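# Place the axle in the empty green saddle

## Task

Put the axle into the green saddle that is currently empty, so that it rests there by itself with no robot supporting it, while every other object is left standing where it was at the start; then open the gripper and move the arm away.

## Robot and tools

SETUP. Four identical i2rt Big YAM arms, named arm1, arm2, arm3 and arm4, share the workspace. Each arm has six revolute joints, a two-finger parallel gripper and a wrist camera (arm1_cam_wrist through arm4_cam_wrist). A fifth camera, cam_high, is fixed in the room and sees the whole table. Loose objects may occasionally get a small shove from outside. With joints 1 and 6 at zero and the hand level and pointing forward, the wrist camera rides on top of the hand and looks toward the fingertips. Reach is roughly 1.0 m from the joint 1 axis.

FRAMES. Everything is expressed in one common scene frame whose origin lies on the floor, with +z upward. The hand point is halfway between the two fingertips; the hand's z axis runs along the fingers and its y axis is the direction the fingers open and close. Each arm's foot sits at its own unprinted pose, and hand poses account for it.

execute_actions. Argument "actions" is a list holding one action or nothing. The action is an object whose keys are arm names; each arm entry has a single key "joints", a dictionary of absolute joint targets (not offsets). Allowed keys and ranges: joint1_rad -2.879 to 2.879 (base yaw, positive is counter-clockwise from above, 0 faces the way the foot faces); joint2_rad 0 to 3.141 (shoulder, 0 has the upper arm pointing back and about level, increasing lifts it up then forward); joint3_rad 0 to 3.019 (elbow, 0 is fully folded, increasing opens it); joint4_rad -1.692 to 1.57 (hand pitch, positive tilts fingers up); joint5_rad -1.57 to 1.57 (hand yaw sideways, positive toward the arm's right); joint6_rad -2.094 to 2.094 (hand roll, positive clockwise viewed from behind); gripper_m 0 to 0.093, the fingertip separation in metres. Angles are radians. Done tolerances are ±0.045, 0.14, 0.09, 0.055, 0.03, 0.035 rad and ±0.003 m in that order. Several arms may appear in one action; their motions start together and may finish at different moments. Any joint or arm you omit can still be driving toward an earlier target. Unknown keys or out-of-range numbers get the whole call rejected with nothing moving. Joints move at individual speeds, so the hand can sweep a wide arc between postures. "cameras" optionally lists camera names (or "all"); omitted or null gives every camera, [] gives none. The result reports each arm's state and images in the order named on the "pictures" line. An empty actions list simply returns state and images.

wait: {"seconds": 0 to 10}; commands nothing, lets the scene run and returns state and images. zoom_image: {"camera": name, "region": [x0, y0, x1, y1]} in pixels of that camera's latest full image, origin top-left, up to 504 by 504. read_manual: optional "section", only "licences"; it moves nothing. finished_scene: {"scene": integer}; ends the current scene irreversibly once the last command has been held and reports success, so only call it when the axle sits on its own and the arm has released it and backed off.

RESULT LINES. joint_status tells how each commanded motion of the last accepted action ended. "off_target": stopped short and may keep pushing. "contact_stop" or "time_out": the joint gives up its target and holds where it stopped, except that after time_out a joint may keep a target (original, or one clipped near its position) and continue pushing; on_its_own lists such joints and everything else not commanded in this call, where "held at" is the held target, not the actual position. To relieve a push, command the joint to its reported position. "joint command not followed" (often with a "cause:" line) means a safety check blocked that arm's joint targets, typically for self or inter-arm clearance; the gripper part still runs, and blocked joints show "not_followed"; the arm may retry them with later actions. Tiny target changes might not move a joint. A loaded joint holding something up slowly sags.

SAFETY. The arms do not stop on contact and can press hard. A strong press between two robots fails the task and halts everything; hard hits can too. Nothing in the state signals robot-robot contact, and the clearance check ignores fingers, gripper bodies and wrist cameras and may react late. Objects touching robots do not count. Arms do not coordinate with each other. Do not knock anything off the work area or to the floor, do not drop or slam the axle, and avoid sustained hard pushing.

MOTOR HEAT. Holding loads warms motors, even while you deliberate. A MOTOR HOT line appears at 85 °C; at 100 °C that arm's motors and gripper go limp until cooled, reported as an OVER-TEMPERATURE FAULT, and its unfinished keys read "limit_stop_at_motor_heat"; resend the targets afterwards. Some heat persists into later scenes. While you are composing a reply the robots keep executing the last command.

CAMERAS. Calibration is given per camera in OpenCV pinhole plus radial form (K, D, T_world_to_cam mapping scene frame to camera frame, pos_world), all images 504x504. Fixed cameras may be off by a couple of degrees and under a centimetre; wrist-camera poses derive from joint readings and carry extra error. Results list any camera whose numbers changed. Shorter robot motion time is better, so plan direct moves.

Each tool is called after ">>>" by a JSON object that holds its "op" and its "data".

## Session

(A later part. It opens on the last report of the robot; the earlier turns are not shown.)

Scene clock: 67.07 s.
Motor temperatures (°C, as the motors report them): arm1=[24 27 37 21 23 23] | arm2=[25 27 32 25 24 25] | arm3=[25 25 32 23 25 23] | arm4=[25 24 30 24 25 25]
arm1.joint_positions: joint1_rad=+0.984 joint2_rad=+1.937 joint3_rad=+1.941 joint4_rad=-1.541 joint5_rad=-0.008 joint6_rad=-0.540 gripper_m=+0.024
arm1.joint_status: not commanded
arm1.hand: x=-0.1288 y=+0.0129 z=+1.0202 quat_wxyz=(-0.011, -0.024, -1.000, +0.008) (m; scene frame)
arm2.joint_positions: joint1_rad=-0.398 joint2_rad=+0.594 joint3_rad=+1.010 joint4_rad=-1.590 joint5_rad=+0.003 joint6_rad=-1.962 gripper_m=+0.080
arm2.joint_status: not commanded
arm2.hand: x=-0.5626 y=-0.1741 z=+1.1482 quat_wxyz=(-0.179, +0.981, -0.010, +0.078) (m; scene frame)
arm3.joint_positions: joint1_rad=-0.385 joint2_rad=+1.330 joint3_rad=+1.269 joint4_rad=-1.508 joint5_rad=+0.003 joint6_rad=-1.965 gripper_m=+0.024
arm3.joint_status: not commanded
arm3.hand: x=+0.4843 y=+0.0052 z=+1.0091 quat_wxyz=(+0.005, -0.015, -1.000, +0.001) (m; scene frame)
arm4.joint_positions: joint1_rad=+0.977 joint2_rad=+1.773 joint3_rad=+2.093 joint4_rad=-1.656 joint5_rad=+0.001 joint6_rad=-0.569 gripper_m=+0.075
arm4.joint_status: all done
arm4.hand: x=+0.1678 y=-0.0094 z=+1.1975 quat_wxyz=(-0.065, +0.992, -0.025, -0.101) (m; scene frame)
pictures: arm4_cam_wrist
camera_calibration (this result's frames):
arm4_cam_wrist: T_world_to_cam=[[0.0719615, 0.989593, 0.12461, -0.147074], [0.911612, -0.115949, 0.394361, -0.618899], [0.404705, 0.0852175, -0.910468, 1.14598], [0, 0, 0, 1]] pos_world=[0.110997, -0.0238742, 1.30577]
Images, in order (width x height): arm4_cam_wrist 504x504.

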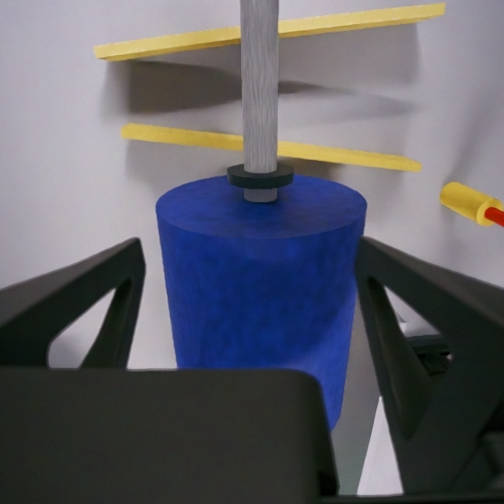

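>>> {"op": "execute_actions", "data": {"actions": [{"arm4":{"joints":{"joint2_rad":1.95,"joint4_rad":-1.60}}}], "cameras": []}}

>>> {"op": "execute_actions", "data": {"actions": [{"arm4":{"joints":{"joint2_rad":2.045,"joint3_rad":2.07,"joint4_rad":-1.568}}}], "cameras": ["arm4_cam_wrist"]}}

Scene clock: 69.37 s.
Motor temperatures (°C, as the motors report them): arm1=[24 27 37 21 23 23] | arm2=[25 27 32 25 24 25] | arm3=[25 25 33 23 25 23] | arm4=[25 24 30 24 25 25]
arm1.joint_positions: joint1_rad=+0.984 joint2_rad=+1.937 joint3_rad=+1.941 joint4_rad=-1.541 joint5_rad=-0.008 joint6_rad=-0.540 gripper_m=+0.024
arm1.joint_status: not commanded
arm1.hand: x=-0.1288 y=+0.0129 z=+1.0202 quat_wxyz=(-0.011, -0.024, -1.000, +0.008) (m; scene frame)
arm2.joint_positions: joint1_rad=-0.398 joint2_rad=+0.594 joint3_rad=+1.010 joint4_rad=-1.590 joint5_rad=+0.003 joint6_rad=-1.962 gripper_m=+0.080
arm2.joint_status: not commanded
arm2.hand: x=-0.5626 y=-0.1741 z=+1.1482 quat_wxyz=(-0.179, +0.981, -0.010, +0.078) (m; scene frame)
arm3.joint_positions: joint1_rad=-0.385 joint2_rad=+1.330 joint3_rad=+1.269 joint4_rad=-1.508 joint5_rad=+0.003 joint6_rad=-1.965 gripper_m=+0.024
arm3.joint_status: not commanded
arm3.hand: x=+0.4843 y=+0.0052 z=+1.0091 quat_wxyz=(+0.005, -0.015, -1.000, +0.001) (m; scene frame)
arm4.joint_positions: joint1_rad=+0.977 joint2_rad=+1.980 joint3_rad=+2.116 joint4_rad=-1.613 joint5_rad=+0.001 joint6_rad=-0.569 gripper_m=+0.075
arm4.joint_status: all done
arm4.hand: x=+0.1246 y=+0.0204 z=+1.0870 quat_wxyz=(-0.025, +0.998, -0.025, -0.043) (m; scene frame)
pictures: none
No camera images: the call's "cameras" was empty. Leave "cameras" out to get every camera's image.

Scene clock: 70.63 s.
Motor temperatures (°C, as the motors report them): arm1=[24 27 37 21 23 23] | arm2=[25 27 32 25 24 25] | arm3=[25 25 33 23 25 23] | arm4=[25 25 30 24 25 25]
arm1.joint_positions: joint1_rad=+0.984 joint2_rad=+1.937 joint3_rad=+1.941 joint4_rad=-1.541 joint5_rad=-0.008 joint6_rad=-0.540 gripper_m=+0.024
arm1.joint_status: not commanded
arm1.hand: x=-0.1288 y=+0.0129 z=+1.0202 quat_wxyz=(-0.011, -0.024, -1.000, +0.008) (m; scene frame)
arm2.joint_positions: joint1_rad=-0.398 joint2_rad=+0.594 joint3_rad=+1.010 joint4_rad=-1.590 joint5_rad=+0.003 joint6_rad=-1.962 gripper_m=+0.080
arm2.joint_status: not commanded
arm2.hand: x=-0.5626 y=-0.1741 z=+1.1482 quat_wxyz=(-0.179, +0.981, -0.010, +0.078) (m; scene frame)
arm3.joint_positions: joint1_rad=-0.385 joint2_rad=+1.330 joint3_rad=+1.269 joint4_rad=-1.508 joint5_rad=+0.003 joint6_rad=-1.965 gripper_m=+0.024
arm3.joint_status: not commanded
arm3.hand: x=+0.4843 y=+0.0052 z=+1.0091 quat_wxyz=(+0.005, -0.015, -1.000, +0.001) (m; scene frame)
arm4.joint_positions: joint1_rad=+0.977 joint2_rad=+2.054 joint3_rad=+2.061 joint4_rad=-1.582 joint5_rad=+0.001 joint6_rad=-0.569 gripper_m=+0.075
arm4.joint_status: all done
arm4.hand: x=+0.1218 y=+0.0218 z=+1.0199 quat_wxyz=(+0.002, +1.000, -0.025, -0.002) (m; scene frame)
pictures: arm4_cam_wrist
camera_calibration (this result's frames):
arm4_cam_wrist: T_world_to_cam=[[0.0586279, 0.998279, -0.00132419, -0.0227019], [0.8169, -0.0472131, 0.574844, -0.67738], [0.573792, -0.0347836, -0.818262, 0.888218], [0, 0, 0, 1]] pos_world=[0.0450307, 0.021577, 1.11615]
Images, in order (width x height): arm4_cam_wrist 504x504.

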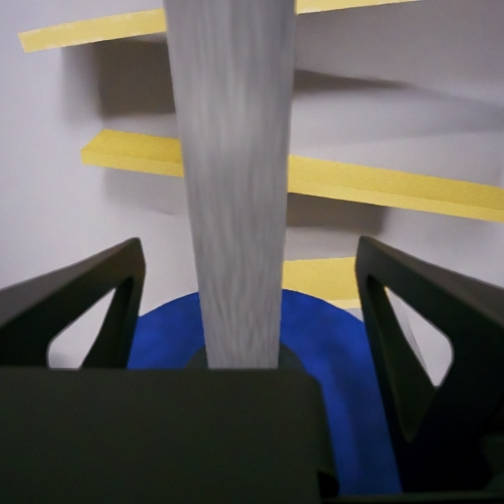

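>>> {"op": "execute_actions", "data": {"actions": [{"arm4":{"joints":{"gripper_m":0,"joint1_rad":0.99,"joint6_rad":-0.57}}}], "cameras": []}}

>>> {"op": "execute_actions", "data": {"actions": [{"arm4":{"joints":{"joint2_rad":1.995,"joint3_rad":2.13}},"arm1":{"joints":{"joint2_rad":1.925,"joint3_rad":1.955,"joint1_rad":0.984}}}], "cameras": []}}

>>> {"op": "execute_actions", "data": {"actions": [{"arm1":{"joints":{"gripper_m":0.08}}}], "cameras": []}}

>>> {"op": "execute_actions", "data": {"actions": [{"arm1":{"joints":{"joint2_rad":1.72,"joint4_rad":-1.6}}}], "cameras": []}}

>>> {"op": "execute_actions", "data": {"actions": [{"arm3":{"joints":{"joint1_rad":0.008,"joint2_rad":1.19,"joint3_rad":1.22,"joint4_rad":-1.54,"joint6_rad":-1.56}},"arm4":{"joints":{"joint1_rad":0.807,"joint2_rad":1.688,"joint3_rad":1.622,"joint4_rad":-1.43,"joint6_rad":-0.74}}}], "cameras": []}}

>>> {"op": "execute_actions", "data": {"actions": [{"arm3":{"joints":{"joint1_rad":0.421,"joint2_rad":1.245,"joint3_rad":1.315,"joint4_rad":-1.526,"joint6_rad":-1.145}},"arm4":{"joints":{"joint1_rad":0.56,"joint2_rad":1.468,"joint3_rad":1.348,"joint4_rad":-1.38,"joint6_rad":-0.99}}}], "cameras": []}}

Scene clock: 73.43 s.
Motor temperatures (°C, as the motors report them): arm1=[24 27 37 21 23 23] | arm2=[25 27 32 25 24 25] | arm3=[25 25 34 23 25 23] | arm4=[25 25 30 24 25 25]
arm1.joint_positions: joint1_rad=+0.984 joint2_rad=+1.937 joint3_rad=+1.941 joint4_rad=-1.543 joint5_rad=-0.009 joint6_rad=-0.540 gripper_m=+0.024
arm1.joint_status: not commanded
arm1.hand: x=-0.1294 y=+0.0131 z=+1.0201 quat_wxyz=(-0.010, -0.024, -1.000, +0.007) (m; scene frame)
arm2.joint_positions: joint1_rad=-0.398 joint2_rad=+0.594 joint3_rad=+1.010 joint4_rad=-1.590 joint5_rad=+0.003 joint6_rad=-1.962 gripper_m=+0.080
arm2.joint_status: not commanded
arm2.hand: x=-0.5626 y=-0.1741 z=+1.1482 quat_wxyz=(-0.179, +0.981, -0.010, +0.078) (m; scene frame)
arm3.joint_positions: joint1_rad=-0.385 joint2_rad=+1.330 joint3_rad=+1.269 joint4_rad=-1.507 joint5_rad=+0.005 joint6_rad=-1.965 gripper_m=+0.024
arm3.joint_status: not commanded
arm3.hand: x=+0.4840 y=+0.0051 z=+1.0091 quat_wxyz=(+0.006, -0.015, -1.000, +0.001) (m; scene frame)
arm4.joint_positions: joint1_rad=+0.982 joint2_rad=+2.054 joint3_rad=+2.060 joint4_rad=-1.583 joint5_rad=-0.001 joint6_rad=-0.570 gripper_m=+0.023
arm4.joint_status: gripper_m off_target (ended at +0.023, target +0.000); the others done
arm4.hand: x=+0.1203 y=+0.0190 z=+1.0195 quat_wxyz=(+0.003, +1.000, -0.022, -0.002) (m; scene frame)
pictures: none
No camera images: the call's "cameras" was empty. Leave "cameras" out to get every camera's image.

Scene clock: 74.00 s.
Motor temperatures (°C, as the motors report them): arm1=[24 27 37 21 23 23] | arm2=[25 27 32 25 24 25] | arm3=[25 25 34 23 25 23] | arm4=[25 25 30 24 25 25]
arm1.joint_positions: joint1_rad=+0.984 joint2_rad=+1.937 joint3_rad=+1.941 joint4_rad=-1.543 joint5_rad=-0.009 joint6_rad=-0.540 gripper_m=+0.024
arm1.joint_status: all done
arm1.hand: x=-0.1294 y=+0.0131 z=+1.0201 quat_wxyz=(-0.010, -0.024, -1.000, +0.007) (m; scene frame)
arm2.joint_positions: joint1_rad=-0.398 joint2_rad=+0.594 joint3_rad=+1.010 joint4_rad=-1.590 joint5_rad=+0.003 joint6_rad=-1.962 gripper_m=+0.080
arm2.joint_status: not commanded
arm2.hand: x=-0.5626 y=-0.1741 z=+1.1482 quat_wxyz=(-0.179, +0.981, -0.010, +0.078) (m; scene frame)
arm3.joint_positions: joint1_rad=-0.385 joint2_rad=+1.330 joint3_rad=+1.269 joint4_rad=-1.506 joint5_rad=+0.005 joint6_rad=-1.965 gripper_m=+0.024
arm3.joint_status: not commanded
arm3.hand: x=+0.4839 y=+0.0050 z=+1.0091 quat_wxyz=(+0.006, -0.015, -1.000, +0.002) (m; scene frame)
arm4.joint_positions: joint1_rad=+0.982 joint2_rad=+2.052 joint3_rad=+2.060 joint4_rad=-1.582 joint5_rad=-0.001 joint6_rad=-0.570 gripper_m=+0.023
arm4.joint_status: all done
arm4.hand: x=+0.1203 y=+0.0190 z=+1.0209 quat_wxyz=(+0.003, +1.000, -0.022, -0.003) (m; scene frame)
pictures: none
No camera images: the call's "cameras" was empty. Leave "cameras" out to get every camera's image.

Scene clock: 74.67 s.
Motor temperatures (°C, as the motors report them): arm1=[24 27 37 21 23 23] | arm2=[25 27 32 25 24 25] | arm3=[25 25 34 23 25 23] | arm4=[25 25 30 24 25 25]
arm1.joint_positions: joint1_rad=+0.984 joint2_rad=+1.937 joint3_rad=+1.941 joint4_rad=-1.543 joint5_rad=-0.003 joint6_rad=-0.545 gripper_m=+0.080
arm1.joint_status: all done
arm1.hand: x=-0.1300 y=+0.0123 z=+1.0201 quat_wxyz=(-0.009, -0.022, -1.000, +0.010) (m; scene frame)
arm2.joint_positions: joint1_rad=-0.398 joint2_rad=+0.594 joint3_rad=+1.010 joint4_rad=-1.590 joint5_rad=+0.003 joint6_rad=-1.962 gripper_m=+0.080
arm2.joint_status: not commanded
arm2.hand: x=-0.5626 y=-0.1741 z=+1.1482 quat_wxyz=(-0.179, +0.981, -0.010, +0.078) (m; scene frame)
arm3.joint_positions: joint1_rad=-0.385 joint2_rad=+1.329 joint3_rad=+1.269 joint4_rad=-1.506 joint5_rad=+0.005 joint6_rad=-1.964 gripper_m=+0.024
arm3.joint_status: not commanded
arm3.hand: x=+0.4840 y=+0.0051 z=+1.0094 quat_wxyz=(+0.006, -0.016, -1.000, +0.002) (m; scene frame)
arm4.joint_positions: joint1_rad=+0.982 joint2_rad=+2.052 joint3_rad=+2.060 joint4_rad=-1.581 joint5_rad=+0.000 joint6_rad=-0.570 gripper_m=+0.023
arm4.joint_status: not commanded
arm4.hand: x=+0.1201 y=+0.0194 z=+1.0209 quat_wxyz=(+0.002, +1.000, -0.022, -0.003) (m; scene frame)
pictures: none
No camera images: the call's "cameras" was empty. Leave "cameras" out to get every camera's image.

Scene clock: 75.97 s.
Motor temperatures (°C, as the motors report them): arm1=[24 27 37 21 23 23] | arm2=[25 27 32 25 24 25] | arm3=[25 25 34 23 25 23] | arm4=[25 25 30 24 25 25]
arm1.joint_positions: joint1_rad=+0.984 joint2_rad=+1.708 joint3_rad=+1.936 joint4_rad=-1.591 joint5_rad=-0.003 joint6_rad=-0.545 gripper_m=+0.080
arm1.joint_status: all done
arm1.hand: x=-0.1675 y=+0.0388 z=+1.1469 quat_wxyz=(-0.083, -0.021, -0.995, +0.057) (m; scene frame)
arm2.joint_positions: joint1_rad=-0.398 joint2_rad=+0.594 joint3_rad=+1.010 joint4_rad=-1.590 joint5_rad=+0.003 joint6_rad=-1.962 gripper_m=+0.080
arm2.joint_status: not commanded
arm2.hand: x=-0.5626 y=-0.1741 z=+1.1482 quat_wxyz=(-0.179, +0.981, -0.010, +0.078) (m; scene frame)
arm3.joint_positions: joint1_rad=-0.385 joint2_rad=+1.329 joint3_rad=+1.269 joint4_rad=-1.506 joint5_rad=+0.005 joint6_rad=-1.964 gripper_m=+0.024
arm3.joint_status: not commanded
arm3.hand: x=+0.4840 y=+0.0051 z=+1.0094 quat_wxyz=(+0.006, -0.016, -1.000, +0.002) (m; scene frame)
arm4.joint_positions: joint1_rad=+0.982 joint2_rad=+2.052 joint3_rad=+2.060 joint4_rad=-1.581 joint5_rad=+0.000 joint6_rad=-0.570 gripper_m=+0.023
arm4.joint_status: not commanded
arm4.hand: x=+0.1201 y=+0.0194 z=+1.0209 quat_wxyz=(+0.002, +1.000, -0.022, -0.003) (m; scene frame)
pictures: none
No camera images: the call's "cameras" was empty. Leave "cameras" out to get every camera's image.

Scene clock: 77.30 s.
Motor temperatures (°C, as the motors report them): arm1=[24 27 37 21 23 23] | arm2=[25 27 32 25 24 25] | arm3=[25 25 34 23 25 23] | arm4=[25 25 30 24 25 25]
arm1.joint_positions: joint1_rad=+0.984 joint2_rad=+1.708 joint3_rad=+1.936 joint4_rad=-1.591 joint5_rad=-0.003 joint6_rad=-0.545 gripper_m=+0.080
arm1.joint_status: not commanded
arm1.hand: x=-0.1675 y=+0.0388 z=+1.1469 quat_wxyz=(-0.083, -0.021, -0.995, +0.057) (m; scene frame)
arm2.joint_positions: joint1_rad=-0.398 joint2_rad=+0.594 joint3_rad=+1.010 joint4_rad=-1.590 joint5_rad=+0.003 joint6_rad=-1.962 gripper_m=+0.080
arm2.joint_status: not commanded
arm2.hand: x=-0.5626 y=-0.1741 z=+1.1482 quat_wxyz=(-0.179, +0.981, -0.010, +0.078) (m; scene frame)
arm3.joint_positions: joint1_rad=+0.015 joint2_rad=+1.226 joint3_rad=+1.185 joint4_rad=-1.542 joint5_rad=-0.001 joint6_rad=-1.569 gripper_m=+0.024
arm3.joint_status: all done
arm3.hand: x=+0.6331 y=+0.0141 z=+1.0111 quat_wxyz=(+0.002, -0.013, -1.000, -0.005) (m; scene frame)
arm4.joint_positions: joint1_rad=+0.809 joint2_rad=+1.736 joint3_rad=+1.592 joint4_rad=-1.433 joint5_rad=+0.002 joint6_rad=-0.750 gripper_m=+0.023
arm4.joint_status: all done
arm4.hand: x=+0.2702 y=+0.0253 z=+1.0203 quat_wxyz=(+0.002, +1.000, -0.019, -0.002) (m; scene frame)
pictures: none
No camera images: the call's "cameras" was empty. Leave "cameras" out to get every camera's image.

Scene clock: 79.70 s.
Motor temperatures (°C, as the motors report them): arm1=[24 27 36 21 23 23] | arm2=[25 27 32 25 24 25] | arm3=[25 25 35 23 25 23] | arm4=[25 25 30 24 25 25]
arm1.joint_positions: joint1_rad=+0.984 joint2_rad=+1.708 joint3_rad=+1.936 joint4_rad=-1.591 joint5_rad=-0.003 joint6_rad=-0.545 gripper_m=+0.080
arm1.joint_status: not commanded
arm1.hand: x=-0.1675 y=+0.0388 z=+1.1469 quat_wxyz=(-0.083, -0.021, -0.995, +0.057) (m; scene frame)
arm2.joint_positions: joint1_rad=-0.398 joint2_rad=+0.594 joint3_rad=+1.010 joint4_rad=-1.590 joint5_rad=+0.003 joint6_rad=-1.962 gripper_m=+0.080
arm2.joint_status: not commanded
arm2.hand: x=-0.5626 y=-0.1741 z=+1.1482 quat_wxyz=(-0.179, +0.981, -0.010, +0.078) (m; scene frame)
arm3.joint_positions: joint1_rad=+0.430 joint2_rad=+1.271 joint3_rad=+1.222 joint4_rad=-1.527 joint5_rad=-0.006 joint6_rad=-1.161 gripper_m=+0.024
arm3.joint_status: joint3_rad time_out (moved +0.037 of +0.130); the others done
arm3.on_its_own: joint3_rad reads +1.222 and still pushes toward +1.315 since a time_out
arm3.hand: x=+0.7772 y=+0.0223 z=+1.0098 quat_wxyz=(+0.001, -0.009, -1.000, -0.003) (m; scene frame)
arm4.joint_positions: joint1_rad=+0.561 joint2_rad=+1.508 joint3_rad=+1.323 joint4_rad=-1.372 joint5_rad=-0.001 joint6_rad=-1.002 gripper_m=+0.023
arm4.joint_status: all done
arm4.hand: x=+0.4155 y=+0.0331 z=+1.0229 quat_wxyz=(-0.004, +1.000, -0.017, -0.008) (m; scene frame)
pictures: none
No camera images: the call's "cameras" was empty. Leave "cameras" out to get every camera's image.

>>> {"op": "execute_actions", "data": {"actions": [{"arm3":{"joints":{"joint1_rad":0.735,"joint2_rad":1.435,"joint3_rad":1.515,"joint4_rad":-1.523,"joint6_rad":-0.82}},"arm4":{"joints":{"joint1_rad":0.23,"joint2_rad":1.34,"joint3_rad":1.212,"joint4_rad":-1.38,"joint6_rad":-1.315}}}], "cameras": []}}

>>> {"op": "execute_actions", "data": {"actions": [{"arm3":{"joints":{"joint1_rad":0.948,"joint2_rad":1.70,"joint3_rad":1.855,"joint4_rad":-1.59,"joint6_rad":-0.60}},"arm4":{"joints":{"joint1_rad":-0.147,"joint2_rad":1.35,"joint3_rad":1.23,"joint4_rad":-1.375,"joint6_rad":-1.685}}}], "cameras": ["arm3_cam_wrist","arm4_cam_wrist"]}}

Scene clock: 83.03 s.
Motor temperatures (°C, as the motors report them): arm1=[24 27 36 21 23 23] | arm2=[25 27 32 25 24 25] | arm3=[25 25 36 23 25 23] | arm4=[25 25 30 24 25 25]
arm1.joint_positions: joint1_rad=+0.984 joint2_rad=+1.708 joint3_rad=+1.936 joint4_rad=-1.591 joint5_rad=-0.003 joint6_rad=-0.545 gripper_m=+0.080
arm1.joint_status: not commanded
arm1.hand: x=-0.1675 y=+0.0388 z=+1.1469 quat_wxyz=(-0.083, -0.021, -0.995, +0.057) (m; scene frame)
arm2.joint_positions: joint1_rad=-0.398 joint2_rad=+0.594 joint3_rad=+1.010 joint4_rad=-1.590 joint5_rad=+0.003 joint6_rad=-1.962 gripper_m=+0.080
arm2.joint_status: not commanded
arm2.hand: x=-0.5626 y=-0.1741 z=+1.1482 quat_wxyz=(-0.179, +0.981, -0.010, +0.078) (m; scene frame)
arm3.joint_positions: joint1_rad=+0.746 joint2_rad=+1.482 joint3_rad=+1.420 joint4_rad=-1.518 joint5_rad=-0.001 joint6_rad=-0.836 gripper_m=+0.024
arm3.joint_status: joint3_rad time_out (moved +0.199 of +0.293); the others done
arm3.on_its_own: joint3_rad reads +1.420 and still pushes toward +1.515 since a time_out
arm3.hand: x=+0.9234 y=+0.0195 z=+1.0056 quat_wxyz=(+0.006, -0.014, -1.000, -0.003) (m; scene frame)
arm4.joint_positions: joint1_rad=+0.227 joint2_rad=+1.380 joint3_rad=+1.184 joint4_rad=-1.376 joint5_rad=-0.001 joint6_rad=-1.330 gripper_m=+0.023
arm4.joint_status: all done
arm4.hand: x=+0.5637 y=+0.0338 z=+1.0203 quat_wxyz=(+0.002, +1.000, -0.020, -0.005) (m; scene frame)
pictures: none
No camera images: the call's "cameras" was empty. Leave "cameras" out to get every camera's image.

not run: a stop came earlier in this reply.

>>> {"op": "execute_actions", "data": {"actions": [{"arm3":{"joints":{"joint1_rad":0.948,"joint2_rad":1.69,"joint3_rad":1.86,"joint4_rad":-1.59,"joint6_rad":-0.60}},"arm4":{"joints":{"joint1_rad":-0.147,"joint2_rad":1.36,"joint3_rad":1.23,"joint4_rad":-1.375,"joint6_rad":-1.685}}}], "cameras": ["arm3_cam_wrist","arm4_cam_wrist"]}}

Scene clock: 86.03 s.
Motor temperatures (°C, as the motors report them): arm1=[24 27 35 21 23 23] | arm2=[25 27 32 25 24 25] | arm3=[25 26 37 23 25 23] | arm4=[25 25 30 24 25 25]
arm1.joint_positions: joint1_rad=+0.984 joint2_rad=+1.708 joint3_rad=+1.936 joint4_rad=-1.591 joint5_rad=-0.003 joint6_rad=-0.545 gripper_m=+0.080
arm1.joint_status: not commanded
arm1.hand: x=-0.1675 y=+0.0388 z=+1.1469 quat_wxyz=(-0.083, -0.021, -0.995, +0.057) (m; scene frame)
arm2.joint_positions: joint1_rad=-0.398 joint2_rad=+0.594 joint3_rad=+1.010 joint4_rad=-1.590 joint5_rad=+0.003 joint6_rad=-1.962 gripper_m=+0.080
arm2.joint_status: not commanded
arm2.hand: x=-0.5626 y=-0.1741 z=+1.1482 quat_wxyz=(-0.179, +0.981, -0.010, +0.078) (m; scene frame)
arm3.joint_positions: joint1_rad=+0.955 joint2_rad=+1.750 joint3_rad=+1.758 joint4_rad=-1.583 joint5_rad=+0.002 joint6_rad=-0.627 gripper_m=+0.024
arm3.joint_status: joint3_rad time_out (moved +0.337 of +0.440); the others done
arm3.on_its_own: joint3_rad reads +1.758 and still pushes toward +1.860 since a time_out
arm3.hand: x=+1.0669 y=+0.0229 z=+1.0086 quat_wxyz=(+0.005, -0.014, -1.000, +0.000) (m; scene frame)
arm4.joint_positions: joint1_rad=-0.141 joint2_rad=+1.384 joint3_rad=+1.184 joint4_rad=-1.373 joint5_rad=+0.004 joint6_rad=-1.699 gripper_m=+0.023
arm4.joint_status: all done
arm4.hand: x=+0.7081 y=+0.0368 z=+1.0178 quat_wxyz=(+0.003, +1.000, -0.020, -0.002) (m; scene frame)
pictures: arm3_cam_wrist, arm4_cam_wrist
camera_calibration (this result's frames):
arm3_cam_wrist: T_world_to_cam=[[-0.040567, -0.999099, 0.012432, 0.05109], [-0.80215, 0.0399836, 0.595783, 0.254604], [-0.595743, 0.0141968, -0.80305, 1.567], [0, 0, 0, 1]] pos_world=[1.13983, 0.0186176, 1.10605]
arm4_cam_wrist: T_world_to_cam=[[0.0471958, 0.998884, -0.00187926, -0.0634312], [0.817874, -0.0375632, 0.57417, -1.15475], [0.573459, -0.0286354, -0.818734, 0.551126], [0, 0, 0, 1]] pos_world=[0.631383, 0.0357662, 1.11413]
Images, in order (width x height): arm3_cam_wrist 504x504, arm4_cam_wrist 504x504.

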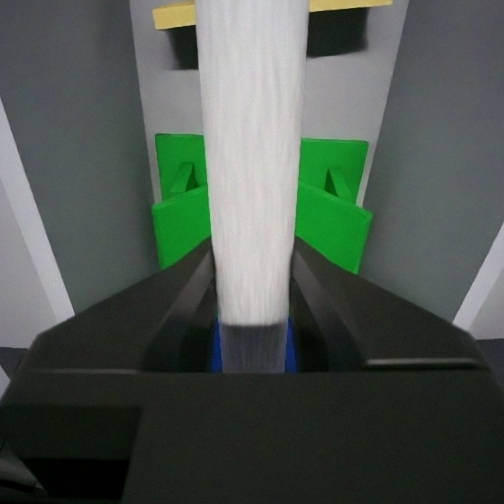

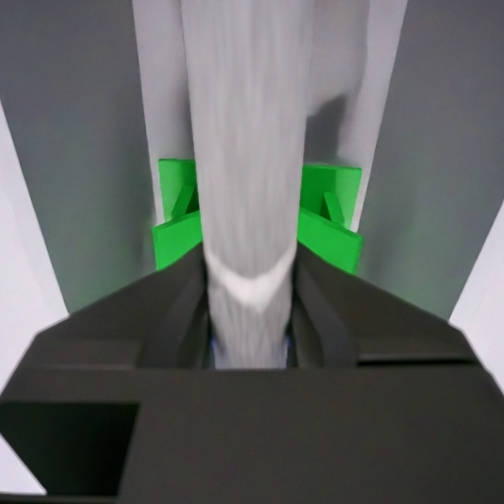

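>>> {"op": "execute_actions", "data": {"actions": [{"arm3":{"joints":{"joint1_rad":0.945,"joint2_rad":1.75,"joint3_rad":1.672,"joint4_rad":-1.41,"joint6_rad":-0.57}},"arm4":{"joints":{"joint1_rad":-0.167,"joint2_rad":1.435,"joint3_rad":1.108,"joint4_rad":-1.176,"joint6_rad":-1.66}}}], "cameras": ["arm3_cam_wrist","arm4_cam_wrist"]}}

>>> {"op": "execute_actions", "data": {"actions": [{"arm3":{"joints":{"joint2_rad":1.78,"joint3_rad":1.578,"joint4_rad":-1.288}},"arm4":{"joints":{"joint2_rad":1.495,"joint3_rad":1.03,"joint4_rad":-1.038}}}], "cameras": ["arm3_cam_wrist","arm4_cam_wrist"]}}

Scene clock: 88.73 s.
Motor temperatures (°C, as the motors report them): arm1=[24 27 35 21 23 23] | arm2=[25 27 32 25 24 25] | arm3=[25 26 37 23 25 23] | arm4=[25 25 30 24 25 25]
arm1.joint_positions: joint1_rad=+0.984 joint2_rad=+1.708 joint3_rad=+1.936 joint4_rad=-1.591 joint5_rad=-0.003 joint6_rad=-0.545 gripper_m=+0.080
arm1.joint_status: not commanded
arm1.hand: x=-0.1675 y=+0.0388 z=+1.1469 quat_wxyz=(-0.083, -0.021, -0.995, +0.057) (m; scene frame)
arm2.joint_positions: joint1_rad=-0.398 joint2_rad=+0.594 joint3_rad=+1.010 joint4_rad=-1.590 joint5_rad=+0.003 joint6_rad=-1.962 gripper_m=+0.080
arm2.joint_status: not commanded
arm2.hand: x=-0.5626 y=-0.1741 z=+1.1482 quat_wxyz=(-0.179, +0.981, -0.010, +0.078) (m; scene frame)
arm3.joint_positions: joint1_rad=+0.950 joint2_rad=+1.810 joint3_rad=+1.640 joint4_rad=-1.422 joint5_rad=+0.002 joint6_rad=-0.588 gripper_m=+0.024
arm3.joint_status: all done
arm3.hand: x=+1.0741 y=+0.0134 z=+0.9323 quat_wxyz=(+0.012, -0.036, -0.999, -0.004) (m; scene frame)
arm4.joint_positions: joint1_rad=-0.162 joint2_rad=+1.470 joint3_rad=+1.079 joint4_rad=-1.183 joint5_rad=-0.002 joint6_rad=-1.675 gripper_m=+0.023
arm4.joint_status: all done
arm4.hand: x=+0.7165 y=+0.0468 z=+0.9466 quat_wxyz=(+0.003, +0.999, -0.042, -0.005) (m; scene frame)
pictures: arm3_cam_wrist, arm4_cam_wrist
camera_calibration (this result's frames):
arm3_cam_wrist: T_world_to_cam=[[-0.0846947, -0.9964, 0.00375183, 0.0983685], [-0.791624, 0.0695744, 0.607034, 0.283985], [-0.60511, 0.0484426, -0.794667, 1.51196], [0, 0, 0, 1]] pos_world=[1.14804, 0.00501297, 1.02875]
arm4_cam_wrist: T_world_to_cam=[[0.0917268, 0.995779, -0.00313111, -0.104526], [0.818663, -0.0736208, 0.569535, -1.11482], [0.566901, -0.054805, -0.821961, 0.497245], [0, 0, 0, 1]] pos_world=[0.640362, 0.0492627, 1.04332]
Images, in order (width x height): arm3_cam_wrist 504x504, arm4_cam_wrist 504x504.

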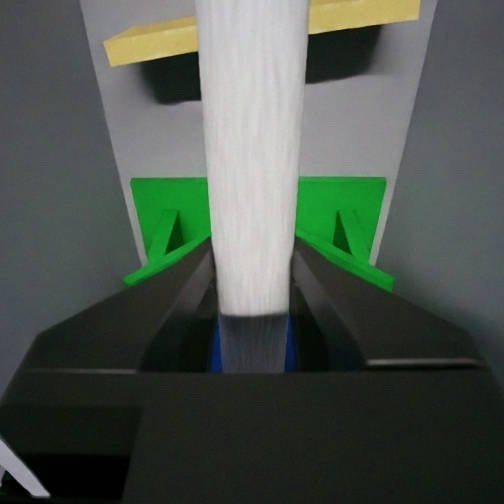

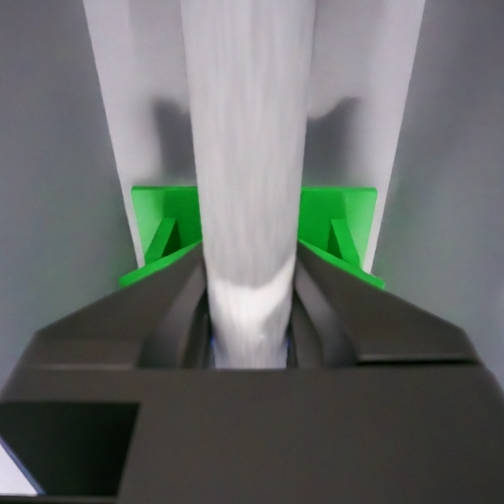

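Scene clock: 89.60 s.
Motor temperatures (°C, as the motors report them): arm1=[24 27 35 21 23 23] | arm2=[25 27 32 25 24 25] | arm3=[25 26 37 23 25 23] | arm4=[25 25 30 24 25 25]
arm1.joint_positions: joint1_rad=+0.984 joint2_rad=+1.708 joint3_rad=+1.936 joint4_rad=-1.591 joint5_rad=-0.003 joint6_rad=-0.545 gripper_m=+0.080
arm1.joint_status: not commanded
arm1.hand: x=-0.1675 y=+0.0388 z=+1.1469 quat_wxyz=(-0.083, -0.021, -0.995, +0.057) (m; scene frame)
arm2.joint_positions: joint1_rad=-0.398 joint2_rad=+0.594 joint3_rad=+1.010 joint4_rad=-1.590 joint5_rad=+0.003 joint6_rad=-1.962 gripper_m=+0.080
arm2.joint_status: not commanded
arm2.hand: x=-0.5626 y=-0.1741 z=+1.1482 quat_wxyz=(-0.179, +0.981, -0.010, +0.078) (m; scene frame)
arm3.joint_positions: joint1_rad=+0.949 joint2_rad=+1.826 joint3_rad=+1.554 joint4_rad=-1.300 joint5_rad=+0.002 joint6_rad=-0.588 gripper_m=+0.024
arm3.joint_status: all done
arm3.hand: x=+1.0751 y=+0.0113 z=+0.8917 quat_wxyz=(+0.004, -0.036, -0.999, +0.001) (m; scene frame)
arm4.joint_positions: joint1_rad=-0.162 joint2_rad=+1.530 joint3_rad=+1.005 joint4_rad=-1.048 joint5_rad=+0.003 joint6_rad=-1.674 gripper_m=+0.023
arm4.joint_status: all done
arm4.hand: x=+0.7173 y=+0.0468 z=+0.8981 quat_wxyz=(+0.003, +0.999, -0.043, -0.003) (m; scene frame)
pictures: arm3_cam_wrist, arm4_cam_wrist
camera_calibration (this result's frames):
arm3_cam_wrist: T_world_to_cam=[[-0.0858828, -0.996196, 0.0147489, 0.0879972], [-0.801134, 0.0778518, 0.5934, 0.331849], [-0.592291, 0.039147, -0.804773, 1.47573], [0, 0, 0, 1]] pos_world=[1.14747, 0.00405717, 0.989406]
arm4_cam_wrist: T_world_to_cam=[[0.0932286, 0.995639, -0.00323614, -0.10571], [0.815724, -0.0745174, 0.573622, -1.0894], [0.570879, -0.0561177, -0.819114, 0.451632], [0, 0, 0, 1]] pos_world=[0.640679, 0.0494138, 0.994501]
Images, in order (width x height): arm3_cam_wrist 504x504, arm4_cam_wrist 504x504.

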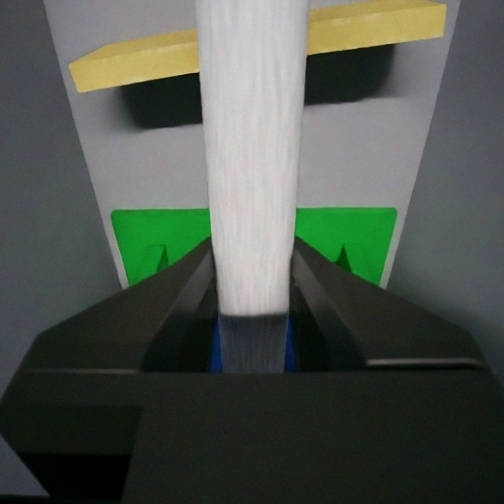

